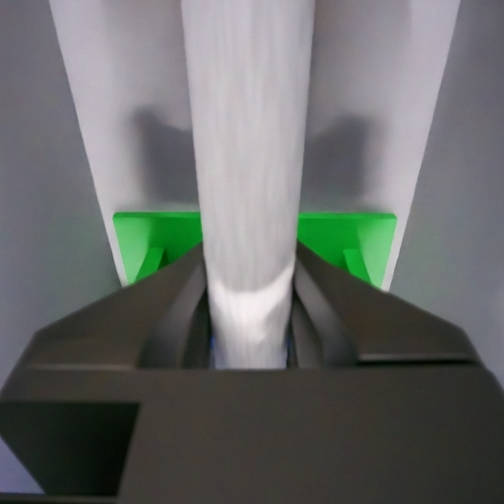

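>>> {"op": "execute_actions", "data": {"actions": [{"arm3":{"joints":{"joint2_rad":1.815,"joint3_rad":1.54,"joint4_rad":-1.262}},"arm4":{"joints":{"joint2_rad":1.535,"joint3_rad":0.99,"joint4_rad":-0.995}}}], "cameras": []}}

>>> {"op": "execute_actions", "data": {"actions": [{"arm3":{"joints":{"gripper_m":0.06}},"arm4":{"joints":{"gripper_m":0.06}}}], "cameras": []}}

>>> {"op": "execute_actions", "data": {"actions": [{"arm3":{"joints":{"joint2_rad":1.78,"joint3_rad":1.69,"joint4_rad":-1.435}},"arm4":{"joints":{"joint2_rad":1.455,"joint3_rad":1.12,"joint4_rad":-1.2}}}], "cameras": []}}

>>> {"op": "execute_actions", "data": {"actions": [{"arm3":{"joints":{"joint2_rad":1.68,"joint3_rad":1.9,"joint4_rad":-1.65}},"arm4":{"joints":{"joint2_rad":1.36,"joint3_rad":1.4,"joint4_rad":-1.57}}}], "cameras": ["arm3_cam_wrist","arm4_cam_wrist","cam_high"]}}

Scene clock: 91.50 s.
Motor temperatures (°C, as the motors report them): arm1=[24 26 35 21 23 23] | arm2=[25 27 32 25 24 25] | arm3=[25 26 36 23 25 23] | arm4=[25 25 30 24 25 25]
arm1.joint_positions: joint1_rad=+0.984 joint2_rad=+1.708 joint3_rad=+1.936 joint4_rad=-1.591 joint5_rad=-0.003 joint6_rad=-0.545 gripper_m=+0.080
arm1.joint_status: not commanded
arm1.hand: x=-0.1675 y=+0.0388 z=+1.1469 quat_wxyz=(-0.083, -0.021, -0.995, +0.057) (m; scene frame)
arm2.joint_positions: joint1_rad=-0.398 joint2_rad=+0.594 joint3_rad=+1.010 joint4_rad=-1.590 joint5_rad=+0.003 joint6_rad=-1.962 gripper_m=+0.080
arm2.joint_status: not commanded
arm2.hand: x=-0.5626 y=-0.1741 z=+1.1482 quat_wxyz=(-0.179, +0.981, -0.010, +0.078) (m; scene frame)
arm3.joint_positions: joint1_rad=+0.948 joint2_rad=+1.835 joint3_rad=+1.532 joint4_rad=-1.270 joint5_rad=+0.002 joint6_rad=-0.590 gripper_m=+0.024
arm3.joint_status: all done
arm3.hand: x=+1.0743 y=+0.0116 z=+0.8788 quat_wxyz=(+0.005, -0.036, -0.999, +0.001) (m; scene frame)
arm4.joint_positions: joint1_rad=-0.162 joint2_rad=+1.546 joint3_rad=+0.978 joint4_rad=-1.005 joint5_rad=+0.003 joint6_rad=-1.677 gripper_m=+0.023
arm4.joint_status: all done
arm4.hand: x=+0.7167 y=+0.0448 z=+0.8834 quat_wxyz=(+0.003, +0.999, -0.041, -0.003) (m; scene frame)
pictures: none
No camera images: the call's "cameras" was empty. Leave "cameras" out to get every camera's image.

Scene clock: 92.13 s.
Motor temperatures (°C, as the motors report them): arm1=[24 26 35 21 23 23] | arm2=[25 27 32 25 24 25] | arm3=[25 26 36 23 25 23] | arm4=[25 25 29 24 25 25]
arm1.joint_positions: joint1_rad=+0.984 joint2_rad=+1.708 joint3_rad=+1.936 joint4_rad=-1.591 joint5_rad=-0.003 joint6_rad=-0.545 gripper_m=+0.080
arm1.joint_status: not commanded
arm1.hand: x=-0.1675 y=+0.0388 z=+1.1469 quat_wxyz=(-0.083, -0.021, -0.995, +0.057) (m; scene frame)
arm2.joint_positions: joint1_rad=-0.398 joint2_rad=+0.594 joint3_rad=+1.010 joint4_rad=-1.590 joint5_rad=+0.003 joint6_rad=-1.962 gripper_m=+0.080
arm2.joint_status: not commanded
arm2.hand: x=-0.5626 y=-0.1741 z=+1.1482 quat_wxyz=(-0.179, +0.981, -0.010, +0.078) (m; scene frame)
arm3.joint_positions: joint1_rad=+0.948 joint2_rad=+1.835 joint3_rad=+1.532 joint4_rad=-1.270 joint5_rad=+0.002 joint6_rad=-0.581 gripper_m=+0.060
arm3.joint_status: all done
arm3.hand: x=+1.0743 y=+0.0116 z=+0.8788 quat_wxyz=(+0.005, -0.040, -0.999, +0.001) (m; scene frame)
arm4.joint_positions: joint1_rad=-0.162 joint2_rad=+1.546 joint3_rad=+0.978 joint4_rad=-1.005 joint5_rad=+0.002 joint6_rad=-1.669 gripper_m=+0.060
arm4.joint_status: all done
arm4.hand: x=+0.7166 y=+0.0448 z=+0.8834 quat_wxyz=(+0.003, +0.999, -0.045, -0.003) (m; scene frame)
pictures: none
No camera images: the call's "cameras" was empty. Leave "cameras" out to get every camera's image.

Scene clock: 93.10 s.
Motor temperatures (°C, as the motors report them): arm1=[24 26 35 21 23 23] | arm2=[25 27 32 25 24 25] | arm3=[25 26 36 23 25 23] | arm4=[25 25 29 24 25 25]
arm1.joint_positions: joint1_rad=+0.984 joint2_rad=+1.708 joint3_rad=+1.936 joint4_rad=-1.591 joint5_rad=-0.003 joint6_rad=-0.545 gripper_m=+0.080
arm1.joint_status: not commanded
arm1.hand: x=-0.1675 y=+0.0388 z=+1.1469 quat_wxyz=(-0.083, -0.021, -0.995, +0.057) (m; scene frame)
arm2.joint_positions: joint1_rad=-0.398 joint2_rad=+0.594 joint3_rad=+1.010 joint4_rad=-1.590 joint5_rad=+0.003 joint6_rad=-1.962 gripper_m=+0.080
arm2.joint_status: not commanded
arm2.hand: x=-0.5626 y=-0.1741 z=+1.1482 quat_wxyz=(-0.179, +0.981, -0.010, +0.078) (m; scene frame)
arm3.joint_positions: joint1_rad=+0.948 joint2_rad=+1.798 joint3_rad=+1.636 joint4_rad=-1.422 joint5_rad=+0.002 joint6_rad=-0.581 gripper_m=+0.060
arm3.joint_status: all done
arm3.hand: x=+1.0721 y=+0.0137 z=+0.9370 quat_wxyz=(+0.009, -0.040, -0.999, -0.002) (m; scene frame)
arm4.joint_positions: joint1_rad=-0.162 joint2_rad=+1.456 joint3_rad=+1.085 joint4_rad=-1.188 joint5_rad=+0.002 joint6_rad=-1.669 gripper_m=+0.060
arm4.joint_status: all done
arm4.hand: x=+0.7177 y=+0.0477 z=+0.9540 quat_wxyz=(-0.004, +0.999, -0.045, -0.002) (m; scene frame)
pictures: none
No camera images: the call's "cameras" was empty. Leave "cameras" out to get every camera's image.

Scene clock: 94.23 s.
Motor temperatures (°C, as the motors report them): arm1=[24 26 35 21 23 23] | arm2=[25 27 32 25 24 25] | arm3=[25 27 36 23 25 23] | arm4=[25 25 30 24 25 25]
arm1.joint_positions: joint1_rad=+0.984 joint2_rad=+1.708 joint3_rad=+1.936 joint4_rad=-1.591 joint5_rad=-0.003 joint6_rad=-0.545 gripper_m=+0.080
arm1.joint_status: not commanded
arm1.hand: x=-0.1675 y=+0.0388 z=+1.1469 quat_wxyz=(-0.083, -0.021, -0.995, +0.057) (m; scene frame)
arm2.joint_positions: joint1_rad=-0.398 joint2_rad=+0.594 joint3_rad=+1.010 joint4_rad=-1.590 joint5_rad=+0.003 joint6_rad=-1.962 gripper_m=+0.080
arm2.joint_status: not commanded
arm2.hand: x=-0.5626 y=-0.1741 z=+1.1482 quat_wxyz=(-0.179, +0.981, -0.010, +0.078) (m; scene frame)
arm3.joint_positions: joint1_rad=+0.948 joint2_rad=+1.667 joint3_rad=+1.861 joint4_rad=-1.637 joint5_rad=+0.002 joint6_rad=-0.581 gripper_m=+0.060
arm3.joint_status: all done
arm3.hand: x=+1.0613 y=+0.0231 z=+1.0909 quat_wxyz=(-0.048, -0.040, -0.997, +0.039) (m; scene frame)
arm4.joint_positions: joint1_rad=-0.162 joint2_rad=+1.351 joint3_rad=+1.365 joint4_rad=-1.558 joint5_rad=+0.002 joint6_rad=-1.669 gripper_m=+0.060
arm4.joint_status: all done
arm4.hand: x=+0.7169 y=+0.0374 z=+1.0983 quat_wxyz=(-0.011, +0.999, -0.045, -0.001) (m; scene frame)
pictures: arm3_cam_wrist, arm4_cam_wrist, cam_high
camera_calibration (this result's frames):
arm3_cam_wrist: T_world_to_cam=[[-0.0978472, -0.991678, 0.0836652, 0.032979], [-0.856173, 0.126737, 0.500905, 0.359852], [-0.50734, -0.0226198, -0.861449, 1.6005], [0, 0, 0, 1]] pos_world=[1.12332, 0.0233008, 1.19574]
arm4_cam_wrist: T_world_to_cam=[[0.0987139, 0.994775, 0.0260552, -0.131744], [0.812545, -0.095691, 0.57499, -1.20309], [0.574478, -0.0355884, -0.817746, 0.610401], [0, 0, 0, 1]] pos_world=[0.639906, 0.0376536, 1.19435]
Images, in order (width x height): arm3_cam_wrist 504x504, arm4_cam_wrist 504x504, cam_high 504x504.

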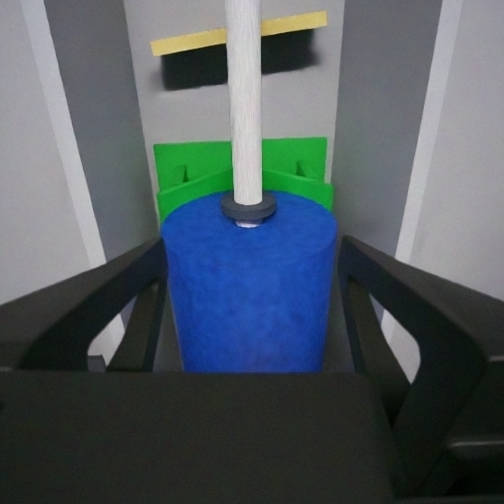

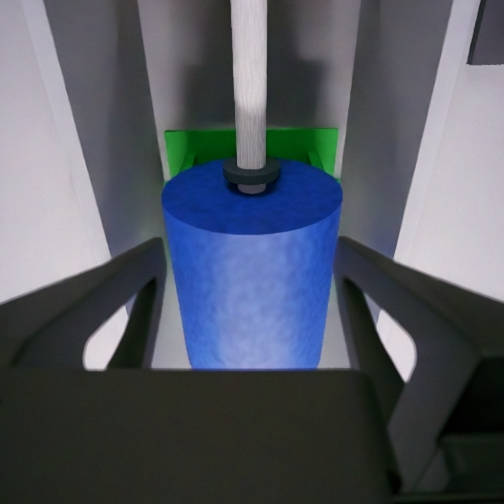

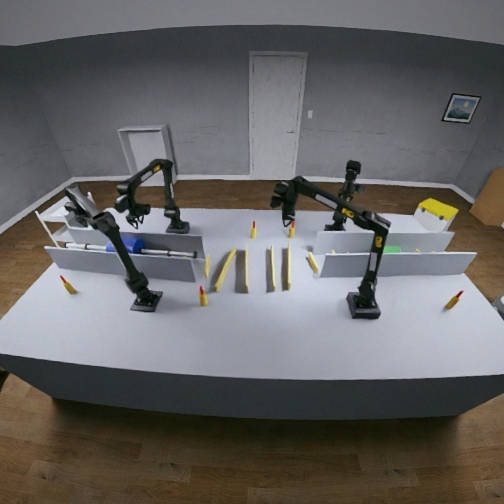

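>>> {"op": "zoom_image", "data": {"camera": "arm4_cam_wrist", "region": [150,110,360,250]}}

>>> {"op": "zoom_image", "data": {"camera": "arm3_cam_wrist", "region": [140,120,350,260]}}

Region (150, 110, 360, 250) of arm4_cam_wrist's 504x504 image, scaled by 2.400, with more detail than that image has.

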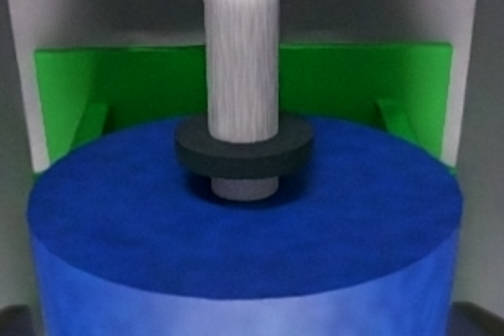

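Region (140, 120, 350, 260) of arm3_cam_wrist's 504x504 image, scaled by 2.400, with more detail than that image has.

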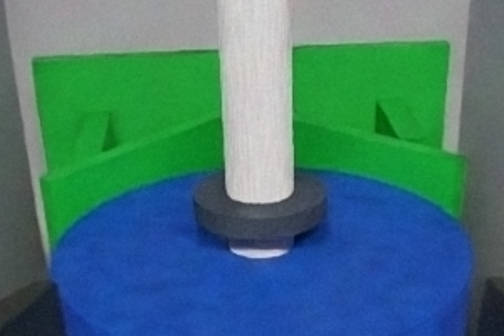

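>>> {"op": "execute_actions", "data": {"actions": [{"arm3":{"joints":{"joint2_rad":1.78,"joint3_rad":1.645,"joint4_rad":-1.41}},"arm4":{"joints":{"joint2_rad":1.455,"joint3_rad":1.09,"joint4_rad":-1.176}}}], "cameras": []}}

>>> {"op": "execute_actions", "data": {"actions": [{"arm3":{"joints":{"joint2_rad":1.83,"joint3_rad":1.535,"joint4_rad":-1.258}},"arm4":{"joints":{"joint2_rad":1.54,"joint3_rad":0.988,"joint4_rad":-0.993}}}], "cameras": []}}

>>> {"op": "execute_actions", "data": {"actions": [{"arm3":{"joints":{"gripper_m":0.0}},"arm4":{"joints":{"gripper_m":0.0}}}], "cameras": []}}

Scene clock: 97.00 s.
Motor temperatures (°C, as the motors report them): arm1=[24 26 35 21 23 23] | arm2=[25 26 32 25 24 25] | arm3=[25 26 36 23 25 23] | arm4=[25 25 29 24 25 25]
arm1.joint_positions: joint1_rad=+0.984 joint2_rad=+1.708 joint3_rad=+1.936 joint4_rad=-1.591 joint5_rad=-0.003 joint6_rad=-0.545 gripper_m=+0.080
arm1.joint_status: not commanded
arm1.hand: x=-0.1675 y=+0.0388 z=+1.1469 quat_wxyz=(-0.083, -0.021, -0.995, +0.057) (m; scene frame)
arm2.joint_positions: joint1_rad=-0.398 joint2_rad=+0.594 joint3_rad=+1.010 joint4_rad=-1.590 joint5_rad=+0.003 joint6_rad=-1.962 gripper_m=+0.080
arm2.joint_status: not commanded
arm2.hand: x=-0.5626 y=-0.1741 z=+1.1482 quat_wxyz=(-0.179, +0.981, -0.010, +0.078) (m; scene frame)
arm3.joint_positions: joint1_rad=+0.948 joint2_rad=+1.807 joint3_rad=+1.632 joint4_rad=-1.425 joint5_rad=+0.002 joint6_rad=-0.581 gripper_m=+0.060
arm3.joint_status: all done
arm3.hand: x=+1.0709 y=+0.0146 z=+0.9307 quat_wxyz=(+0.016, -0.040, -0.999, -0.007) (m; scene frame)
arm4.joint_positions: joint1_rad=-0.162 joint2_rad=+1.473 joint3_rad=+1.077 joint4_rad=-1.189 joint5_rad=+0.002 joint6_rad=-1.668 gripper_m=+0.060
arm4.joint_status: all done
arm4.hand: x=+0.7171 y=+0.0444 z=+0.9449 quat_wxyz=(+0.009, +0.999, -0.045, -0.004) (m; scene frame)
pictures: none
No camera images: the call's "cameras" was empty. Leave "cameras" out to get every camera's image.

Scene clock: 97.97 s.
Motor temperatures (°C, as the motors report them): arm1=[24 26 35 21 23 23] | arm2=[25 26 31 25 24 25] | arm3=[25 26 35 23 25 23] | arm4=[25 25 29 24 25 25]
arm1.joint_positions: joint1_rad=+0.984 joint2_rad=+1.708 joint3_rad=+1.936 joint4_rad=-1.591 joint5_rad=-0.003 joint6_rad=-0.545 gripper_m=+0.080
arm1.joint_status: not commanded
arm1.hand: x=-0.1675 y=+0.0388 z=+1.1469 quat_wxyz=(-0.083, -0.021, -0.995, +0.057) (m; scene frame)
arm2.joint_positions: joint1_rad=-0.398 joint2_rad=+0.594 joint3_rad=+1.010 joint4_rad=-1.590 joint5_rad=+0.003 joint6_rad=-1.962 gripper_m=+0.080
arm2.joint_status: not commanded
arm2.hand: x=-0.5626 y=-0.1741 z=+1.1482 quat_wxyz=(-0.179, +0.981, -0.010, +0.078) (m; scene frame)
arm3.joint_positions: joint1_rad=+0.948 joint2_rad=+1.827 joint3_rad=+1.535 joint4_rad=-1.274 joint5_rad=+0.002 joint6_rad=-0.581 gripper_m=+0.060
arm3.joint_status: all done
arm3.hand: x=+1.0745 y=+0.0115 z=+0.8838 quat_wxyz=(+0.002, -0.040, -0.999, +0.003) (m; scene frame)
arm4.joint_positions: joint1_rad=-0.162 joint2_rad=+1.549 joint3_rad=+0.978 joint4_rad=-1.006 joint5_rad=+0.002 joint6_rad=-1.668 gripper_m=+0.060
arm4.joint_status: all done
arm4.hand: x=+0.7165 y=+0.0443 z=+0.8821 quat_wxyz=(+0.005, +0.999, -0.045, -0.003) (m; scene frame)
pictures: none
No camera images: the call's "cameras" was empty. Leave "cameras" out to get every camera's image.

Scene clock: 98.60 s.
Motor temperatures (°C, as the motors report them): arm1=[24 26 35 21 23 23] | arm2=[25 26 31 25 24 25] | arm3=[25 27 35 23 25 23] | arm4=[25 24 29 24 25 25]
arm1.joint_positions: joint1_rad=+0.984 joint2_rad=+1.708 joint3_rad=+1.936 joint4_rad=-1.591 joint5_rad=-0.003 joint6_rad=-0.545 gripper_m=+0.080
arm1.joint_status: not commanded
arm1.hand: x=-0.1675 y=+0.0388 z=+1.1469 quat_wxyz=(-0.083, -0.021, -0.995, +0.057) (m; scene frame)
arm2.joint_positions: joint1_rad=-0.398 joint2_rad=+0.594 joint3_rad=+1.010 joint4_rad=-1.590 joint5_rad=+0.003 joint6_rad=-1.962 gripper_m=+0.080
arm2.joint_status: not commanded
arm2.hand: x=-0.5626 y=-0.1741 z=+1.1482 quat_wxyz=(-0.179, +0.981, -0.010, +0.078) (m; scene frame)
arm3.joint_positions: joint1_rad=+0.948 joint2_rad=+1.827 joint3_rad=+1.534 joint4_rad=-1.273 joint5_rad=+0.001 joint6_rad=-0.581 gripper_m=+0.023
arm3.joint_status: gripper_m off_target (ended at +0.023, target +0.000)
arm3.hand: x=+1.0746 y=+0.0116 z=+0.8837 quat_wxyz=(+0.001, -0.040, -0.999, +0.003) (m; scene frame)
arm4.joint_positions: joint1_rad=-0.162 joint2_rad=+1.549 joint3_rad=+0.978 joint4_rad=-1.005 joint5_rad=+0.002 joint6_rad=-1.671 gripper_m=+0.024
arm4.joint_status: gripper_m off_target (ended at +0.024, target +0.000)
arm4.hand: x=+0.7166 y=+0.0445 z=+0.8821 quat_wxyz=(+0.004, +0.999, -0.044, -0.003) (m; scene frame)
pictures: none
No camera images: the call's "cameras" was empty. Leave "cameras" out to get every camera's image.

>>> {"op": "execute_actions", "data": {"actions": [{"arm3":{"joints":{"joint1_rad":0.967,"joint2_rad":1.785,"joint3_rad":1.65,"joint4_rad":-1.27}},"arm4":{"joints":{"joint1_rad":-0.197,"joint2_rad":1.47,"joint3_rad":1.03,"joint6_rad":-1.705}}}], "cameras": []}}

Scene clock: 101.00 s.
Motor temperatures (°C, as the motors report them): arm1=[24 26 35 21 23 23] | arm2=[25 26 31 25 24 25] | arm3=[25 27 36 23 25 23] | arm4=[25 25 29 24 25 25]
arm1.joint_positions: joint1_rad=+0.984 joint2_rad=+1.708 joint3_rad=+1.936 joint4_rad=-1.591 joint5_rad=-0.003 joint6_rad=-0.545 gripper_m=+0.080
arm1.joint_status: not commanded
arm1.hand: x=-0.1675 y=+0.0388 z=+1.1469 quat_wxyz=(-0.083, -0.021, -0.995, +0.057) (m; scene frame)
arm2.joint_positions: joint1_rad=-0.398 joint2_rad=+0.594 joint3_rad=+1.010 joint4_rad=-1.590 joint5_rad=+0.003 joint6_rad=-1.962 gripper_m=+0.080
arm2.joint_status: not commanded
arm2.hand: x=-0.5626 y=-0.1741 z=+1.1482 quat_wxyz=(-0.179, +0.981, -0.010, +0.078) (m; scene frame)
arm3.joint_positions: joint1_rad=+0.961 joint2_rad=+1.827 joint3_rad=+1.551 joint4_rad=-1.271 joint5_rad=-0.001 joint6_rad=-0.581 gripper_m=+0.023
arm3.joint_status: joint3_rad time_out (moved +0.017 of +0.116); the others done
arm3.on_its_own: joint3_rad reads +1.551 and still pushes toward +1.650 since a time_out
arm3.hand: x=+1.0844 y=+0.0133 z=+0.8900 quat_wxyz=(-0.007, -0.034, -0.999, +0.008) (m; scene frame)
arm4.joint_positions: joint1_rad=-0.188 joint2_rad=+1.532 joint3_rad=+0.978 joint4_rad=-1.005 joint5_rad=-0.002 joint6_rad=-1.707 gripper_m=+0.024
arm4.joint_status: all done
arm4.hand: x=+0.7261 y=+0.0438 z=+0.8887 quat_wxyz=(-0.005, +0.999, -0.039, -0.004) (m; scene frame)
pictures: none
No camera images: the call's "cameras" was empty. Leave "cameras" out to get every camera's image.

>>> {"op": "execute_actions", "data": {"actions": [{"arm3":{"joints":{"joint2_rad":1.845,"joint3_rad":1.585}},"arm4":{"joints":{"joint2_rad":1.555,"joint3_rad":1.005}}}], "cameras": []}}

>>> {"op": "execute_actions", "data": {"actions": [{"arm3":{"joints":{"gripper_m":0.06}},"arm4":{"joints":{"gripper_m":0.06}}}], "cameras": []}}

>>> {"op": "execute_actions", "data": {"actions": [{"arm3":{"joints":{"joint2_rad":1.79,"joint3_rad":1.71,"joint4_rad":-1.435}},"arm4":{"joints":{"joint2_rad":1.455,"joint3_rad":1.12,"joint4_rad":-1.2}}}], "cameras": []}}

>>> {"op": "execute_actions", "data": {"actions": [{"arm3":{"joints":{"joint2_rad":1.68,"joint3_rad":1.9,"joint4_rad":-1.65}},"arm4":{"joints":{"joint2_rad":1.36,"joint3_rad":1.4,"joint4_rad":-1.57}}}], "cameras": ["arm3_cam_wrist","arm4_cam_wrist"]}}

Scene clock: 102.73 s.
Motor temperatures (°C, as the motors report them): arm1=[24 26 35 21 23 23] | arm2=[25 26 31 25 24 25] | arm3=[25 27 36 23 25 23] | arm4=[25 25 29 24 25 25]
arm1.joint_positions: joint1_rad=+0.984 joint2_rad=+1.708 joint3_rad=+1.936 joint4_rad=-1.591 joint5_rad=-0.003 joint6_rad=-0.545 gripper_m=+0.080
arm1.joint_status: not commanded
arm1.hand: x=-0.1675 y=+0.0388 z=+1.1469 quat_wxyz=(-0.083, -0.021, -0.995, +0.057) (m; scene frame)
arm2.joint_positions: joint1_rad=-0.398 joint2_rad=+0.594 joint3_rad=+1.010 joint4_rad=-1.590 joint5_rad=+0.003 joint6_rad=-1.962 gripper_m=+0.080
arm2.joint_status: not commanded
arm2.hand: x=-0.5626 y=-0.1741 z=+1.1482 quat_wxyz=(-0.179, +0.981, -0.010, +0.078) (m; scene frame)
arm3.joint_positions: joint1_rad=+0.959 joint2_rad=+1.841 joint3_rad=+1.551 joint4_rad=-1.270 joint5_rad=+0.004 joint6_rad=-0.579 gripper_m=+0.023
arm3.joint_status: all done
arm3.hand: x=+1.0834 y=+0.0117 z=+0.8826 quat_wxyz=(-0.001, -0.036, -0.999, +0.006) (m; scene frame)
arm4.joint_positions: joint1_rad=-0.188 joint2_rad=+1.550 joint3_rad=+0.978 joint4_rad=-1.002 joint5_rad=-0.003 joint6_rad=-1.704 gripper_m=+0.024
arm4.joint_status: all done
arm4.hand: x=+0.7259 y=+0.0431 z=+0.8818 quat_wxyz=(+0.003, +0.999, -0.040, -0.006) (m; scene frame)
pictures: none
No camera images: the call's "cameras" was empty. Leave "cameras" out to get every camera's image.

Scene clock: 103.37 s.
Motor temperatures (°C, as the motors report them): arm1=[24 26 35 21 23 23] | arm2=[25 26 31 25 24 25] | arm3=[25 27 36 23 25 23] | arm4=[25 25 29 24 25 25]
arm1.joint_positions: joint1_rad=+0.984 joint2_rad=+1.708 joint3_rad=+1.936 joint4_rad=-1.591 joint5_rad=-0.003 joint6_rad=-0.545 gripper_m=+0.080
arm1.joint_status: not commanded
arm1.hand: x=-0.1675 y=+0.0388 z=+1.1469 quat_wxyz=(-0.083, -0.021, -0.995, +0.057) (m; scene frame)
arm2.joint_positions: joint1_rad=-0.398 joint2_rad=+0.594 joint3_rad=+1.010 joint4_rad=-1.590 joint5_rad=+0.003 joint6_rad=-1.962 gripper_m=+0.080
arm2.joint_status: not commanded
arm2.hand: x=-0.5626 y=-0.1741 z=+1.1482 quat_wxyz=(-0.179, +0.981, -0.010, +0.078) (m; scene frame)
arm3.joint_positions: joint1_rad=+0.960 joint2_rad=+1.842 joint3_rad=+1.551 joint4_rad=-1.270 joint5_rad=+0.003 joint6_rad=-0.578 gripper_m=+0.060
arm3.joint_status: all done
arm3.hand: x=+1.0838 y=+0.0123 z=+0.8820 quat_wxyz=(+0.000, -0.036, -0.999, +0.005) (m; scene frame)
arm4.joint_positions: joint1_rad=-0.188 joint2_rad=+1.550 joint3_rad=+0.978 joint4_rad=-1.002 joint5_rad=-0.003 joint6_rad=-1.703 gripper_m=+0.060
arm4.joint_status: all done
arm4.hand: x=+0.7261 y=+0.0431 z=+0.8818 quat_wxyz=(+0.003, +0.999, -0.041, -0.006) (m; scene frame)
pictures: none
No camera images: the call's "cameras" was empty. Leave "cameras" out to get every camera's image.

Scene clock: 104.33 s.
Motor temperatures (°C, as the motors report them): arm1=[24 26 35 21 23 23] | arm2=[25 26 31 25 24 25] | arm3=[25 27 36 23 25 23] | arm4=[25 25 29 24 25 25]
arm1.joint_positions: joint1_rad=+0.984 joint2_rad=+1.708 joint3_rad=+1.936 joint4_rad=-1.591 joint5_rad=-0.003 joint6_rad=-0.545 gripper_m=+0.080
arm1.joint_status: not commanded
arm1.hand: x=-0.1675 y=+0.0388 z=+1.1469 quat_wxyz=(-0.083, -0.021, -0.995, +0.057) (m; scene frame)
arm2.joint_positions: joint1_rad=-0.398 joint2_rad=+0.594 joint3_rad=+1.010 joint4_rad=-1.590 joint5_rad=+0.003 joint6_rad=-1.962 gripper_m=+0.080
arm2.joint_status: not commanded
arm2.hand: x=-0.5626 y=-0.1741 z=+1.1482 quat_wxyz=(-0.179, +0.981, -0.010, +0.078) (m; scene frame)
arm3.joint_positions: joint1_rad=+0.960 joint2_rad=+1.807 joint3_rad=+1.655 joint4_rad=-1.421 joint5_rad=+0.003 joint6_rad=-0.578 gripper_m=+0.060
arm3.joint_status: all done
arm3.hand: x=+1.0812 y=+0.0146 z=+0.9392 quat_wxyz=(+0.005, -0.036, -0.999, +0.002) (m; scene frame)
arm4.joint_positions: joint1_rad=-0.188 joint2_rad=+1.452 joint3_rad=+1.083 joint4_rad=-1.188 joint5_rad=-0.003 joint6_rad=-1.703 gripper_m=+0.060
arm4.joint_status: all done
arm4.hand: x=+0.7271 y=+0.0453 z=+0.9551 quat_wxyz=(-0.006, +0.999, -0.041, -0.004) (m; scene frame)
pictures: none
No camera images: the call's "cameras" was empty. Leave "cameras" out to get every camera's image.

Scene clock: 105.50 s.
Motor temperatures (°C, as the motors report them): arm1=[24 26 35 21 23 23] | arm2=[25 26 31 25 24 25] | arm3=[25 27 36 23 25 23] | arm4=[25 25 29 24 25 25]
arm1.joint_positions: joint1_rad=+0.984 joint2_rad=+1.708 joint3_rad=+1.936 joint4_rad=-1.591 joint5_rad=-0.003 joint6_rad=-0.545 gripper_m=+0.080
arm1.joint_status: not commanded
arm1.hand: x=-0.1675 y=+0.0388 z=+1.1469 quat_wxyz=(-0.083, -0.021, -0.995, +0.057) (m; scene frame)
arm2.joint_positions: joint1_rad=-0.398 joint2_rad=+0.594 joint3_rad=+1.010 joint4_rad=-1.590 joint5_rad=+0.003 joint6_rad=-1.962 gripper_m=+0.080
arm2.joint_status: not commanded
arm2.hand: x=-0.5626 y=-0.1741 z=+1.1482 quat_wxyz=(-0.179, +0.981, -0.010, +0.078) (m; scene frame)
arm3.joint_positions: joint1_rad=+0.960 joint2_rad=+1.667 joint3_rad=+1.862 joint4_rad=-1.637 joint5_rad=+0.003 joint6_rad=-0.578 gripper_m=+0.060
arm3.joint_status: all done
arm3.hand: x=+1.0650 y=+0.0278 z=+1.0912 quat_wxyz=(-0.048, -0.036, -0.997, +0.039) (m; scene frame)
arm4.joint_positions: joint1_rad=-0.188 joint2_rad=+1.351 joint3_rad=+1.365 joint4_rad=-1.558 joint5_rad=-0.003 joint6_rad=-1.703 gripper_m=+0.060
arm4.joint_status: all done
arm4.hand: x=+0.7261 y=+0.0356 z=+1.0982 quat_wxyz=(-0.012, +0.999, -0.041, -0.003) (m; scene frame)
pictures: arm3_cam_wrist, arm4_cam_wrist
camera_calibration (this result's frames):
arm3_cam_wrist: T_world_to_cam=[[-0.0888941, -0.992424, 0.08481, 0.0272683], [-0.857069, 0.119595, 0.501129, 0.363204], [-0.507475, -0.0281405, -0.861207, 1.60275], [0, 0, 0, 1]] pos_world=[1.12707, 0.0287266, 1.19598]
arm4_cam_wrist: T_world_to_cam=[[0.0899871, 0.995578, 0.0269428, -0.125532], [0.815603, -0.0891912, 0.571696, -1.20952], [0.571571, -0.0294706, -0.820023, 0.609392], [0, 0, 0, 1]] pos_world=[0.649477, 0.0350572, 1.19458]
Images, in order (width x height): arm3_cam_wrist 504x504, arm4_cam_wrist 504x504.

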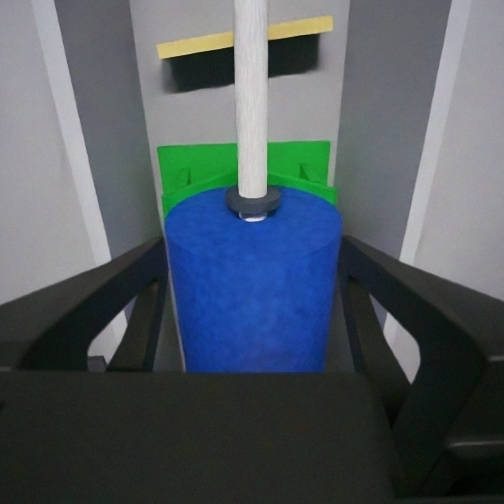

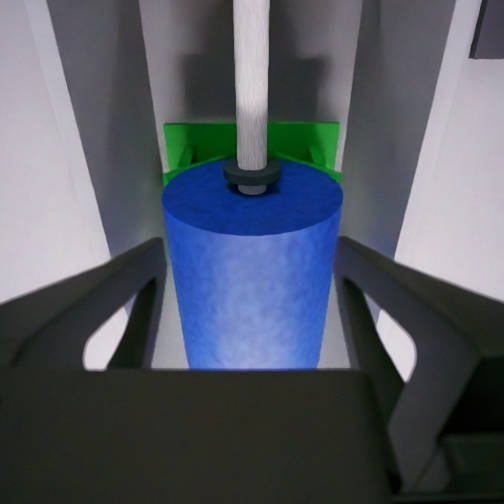

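>>> {"op": "finished_scene", "data": {"scene": 2}}

The scene is finished: the task was done.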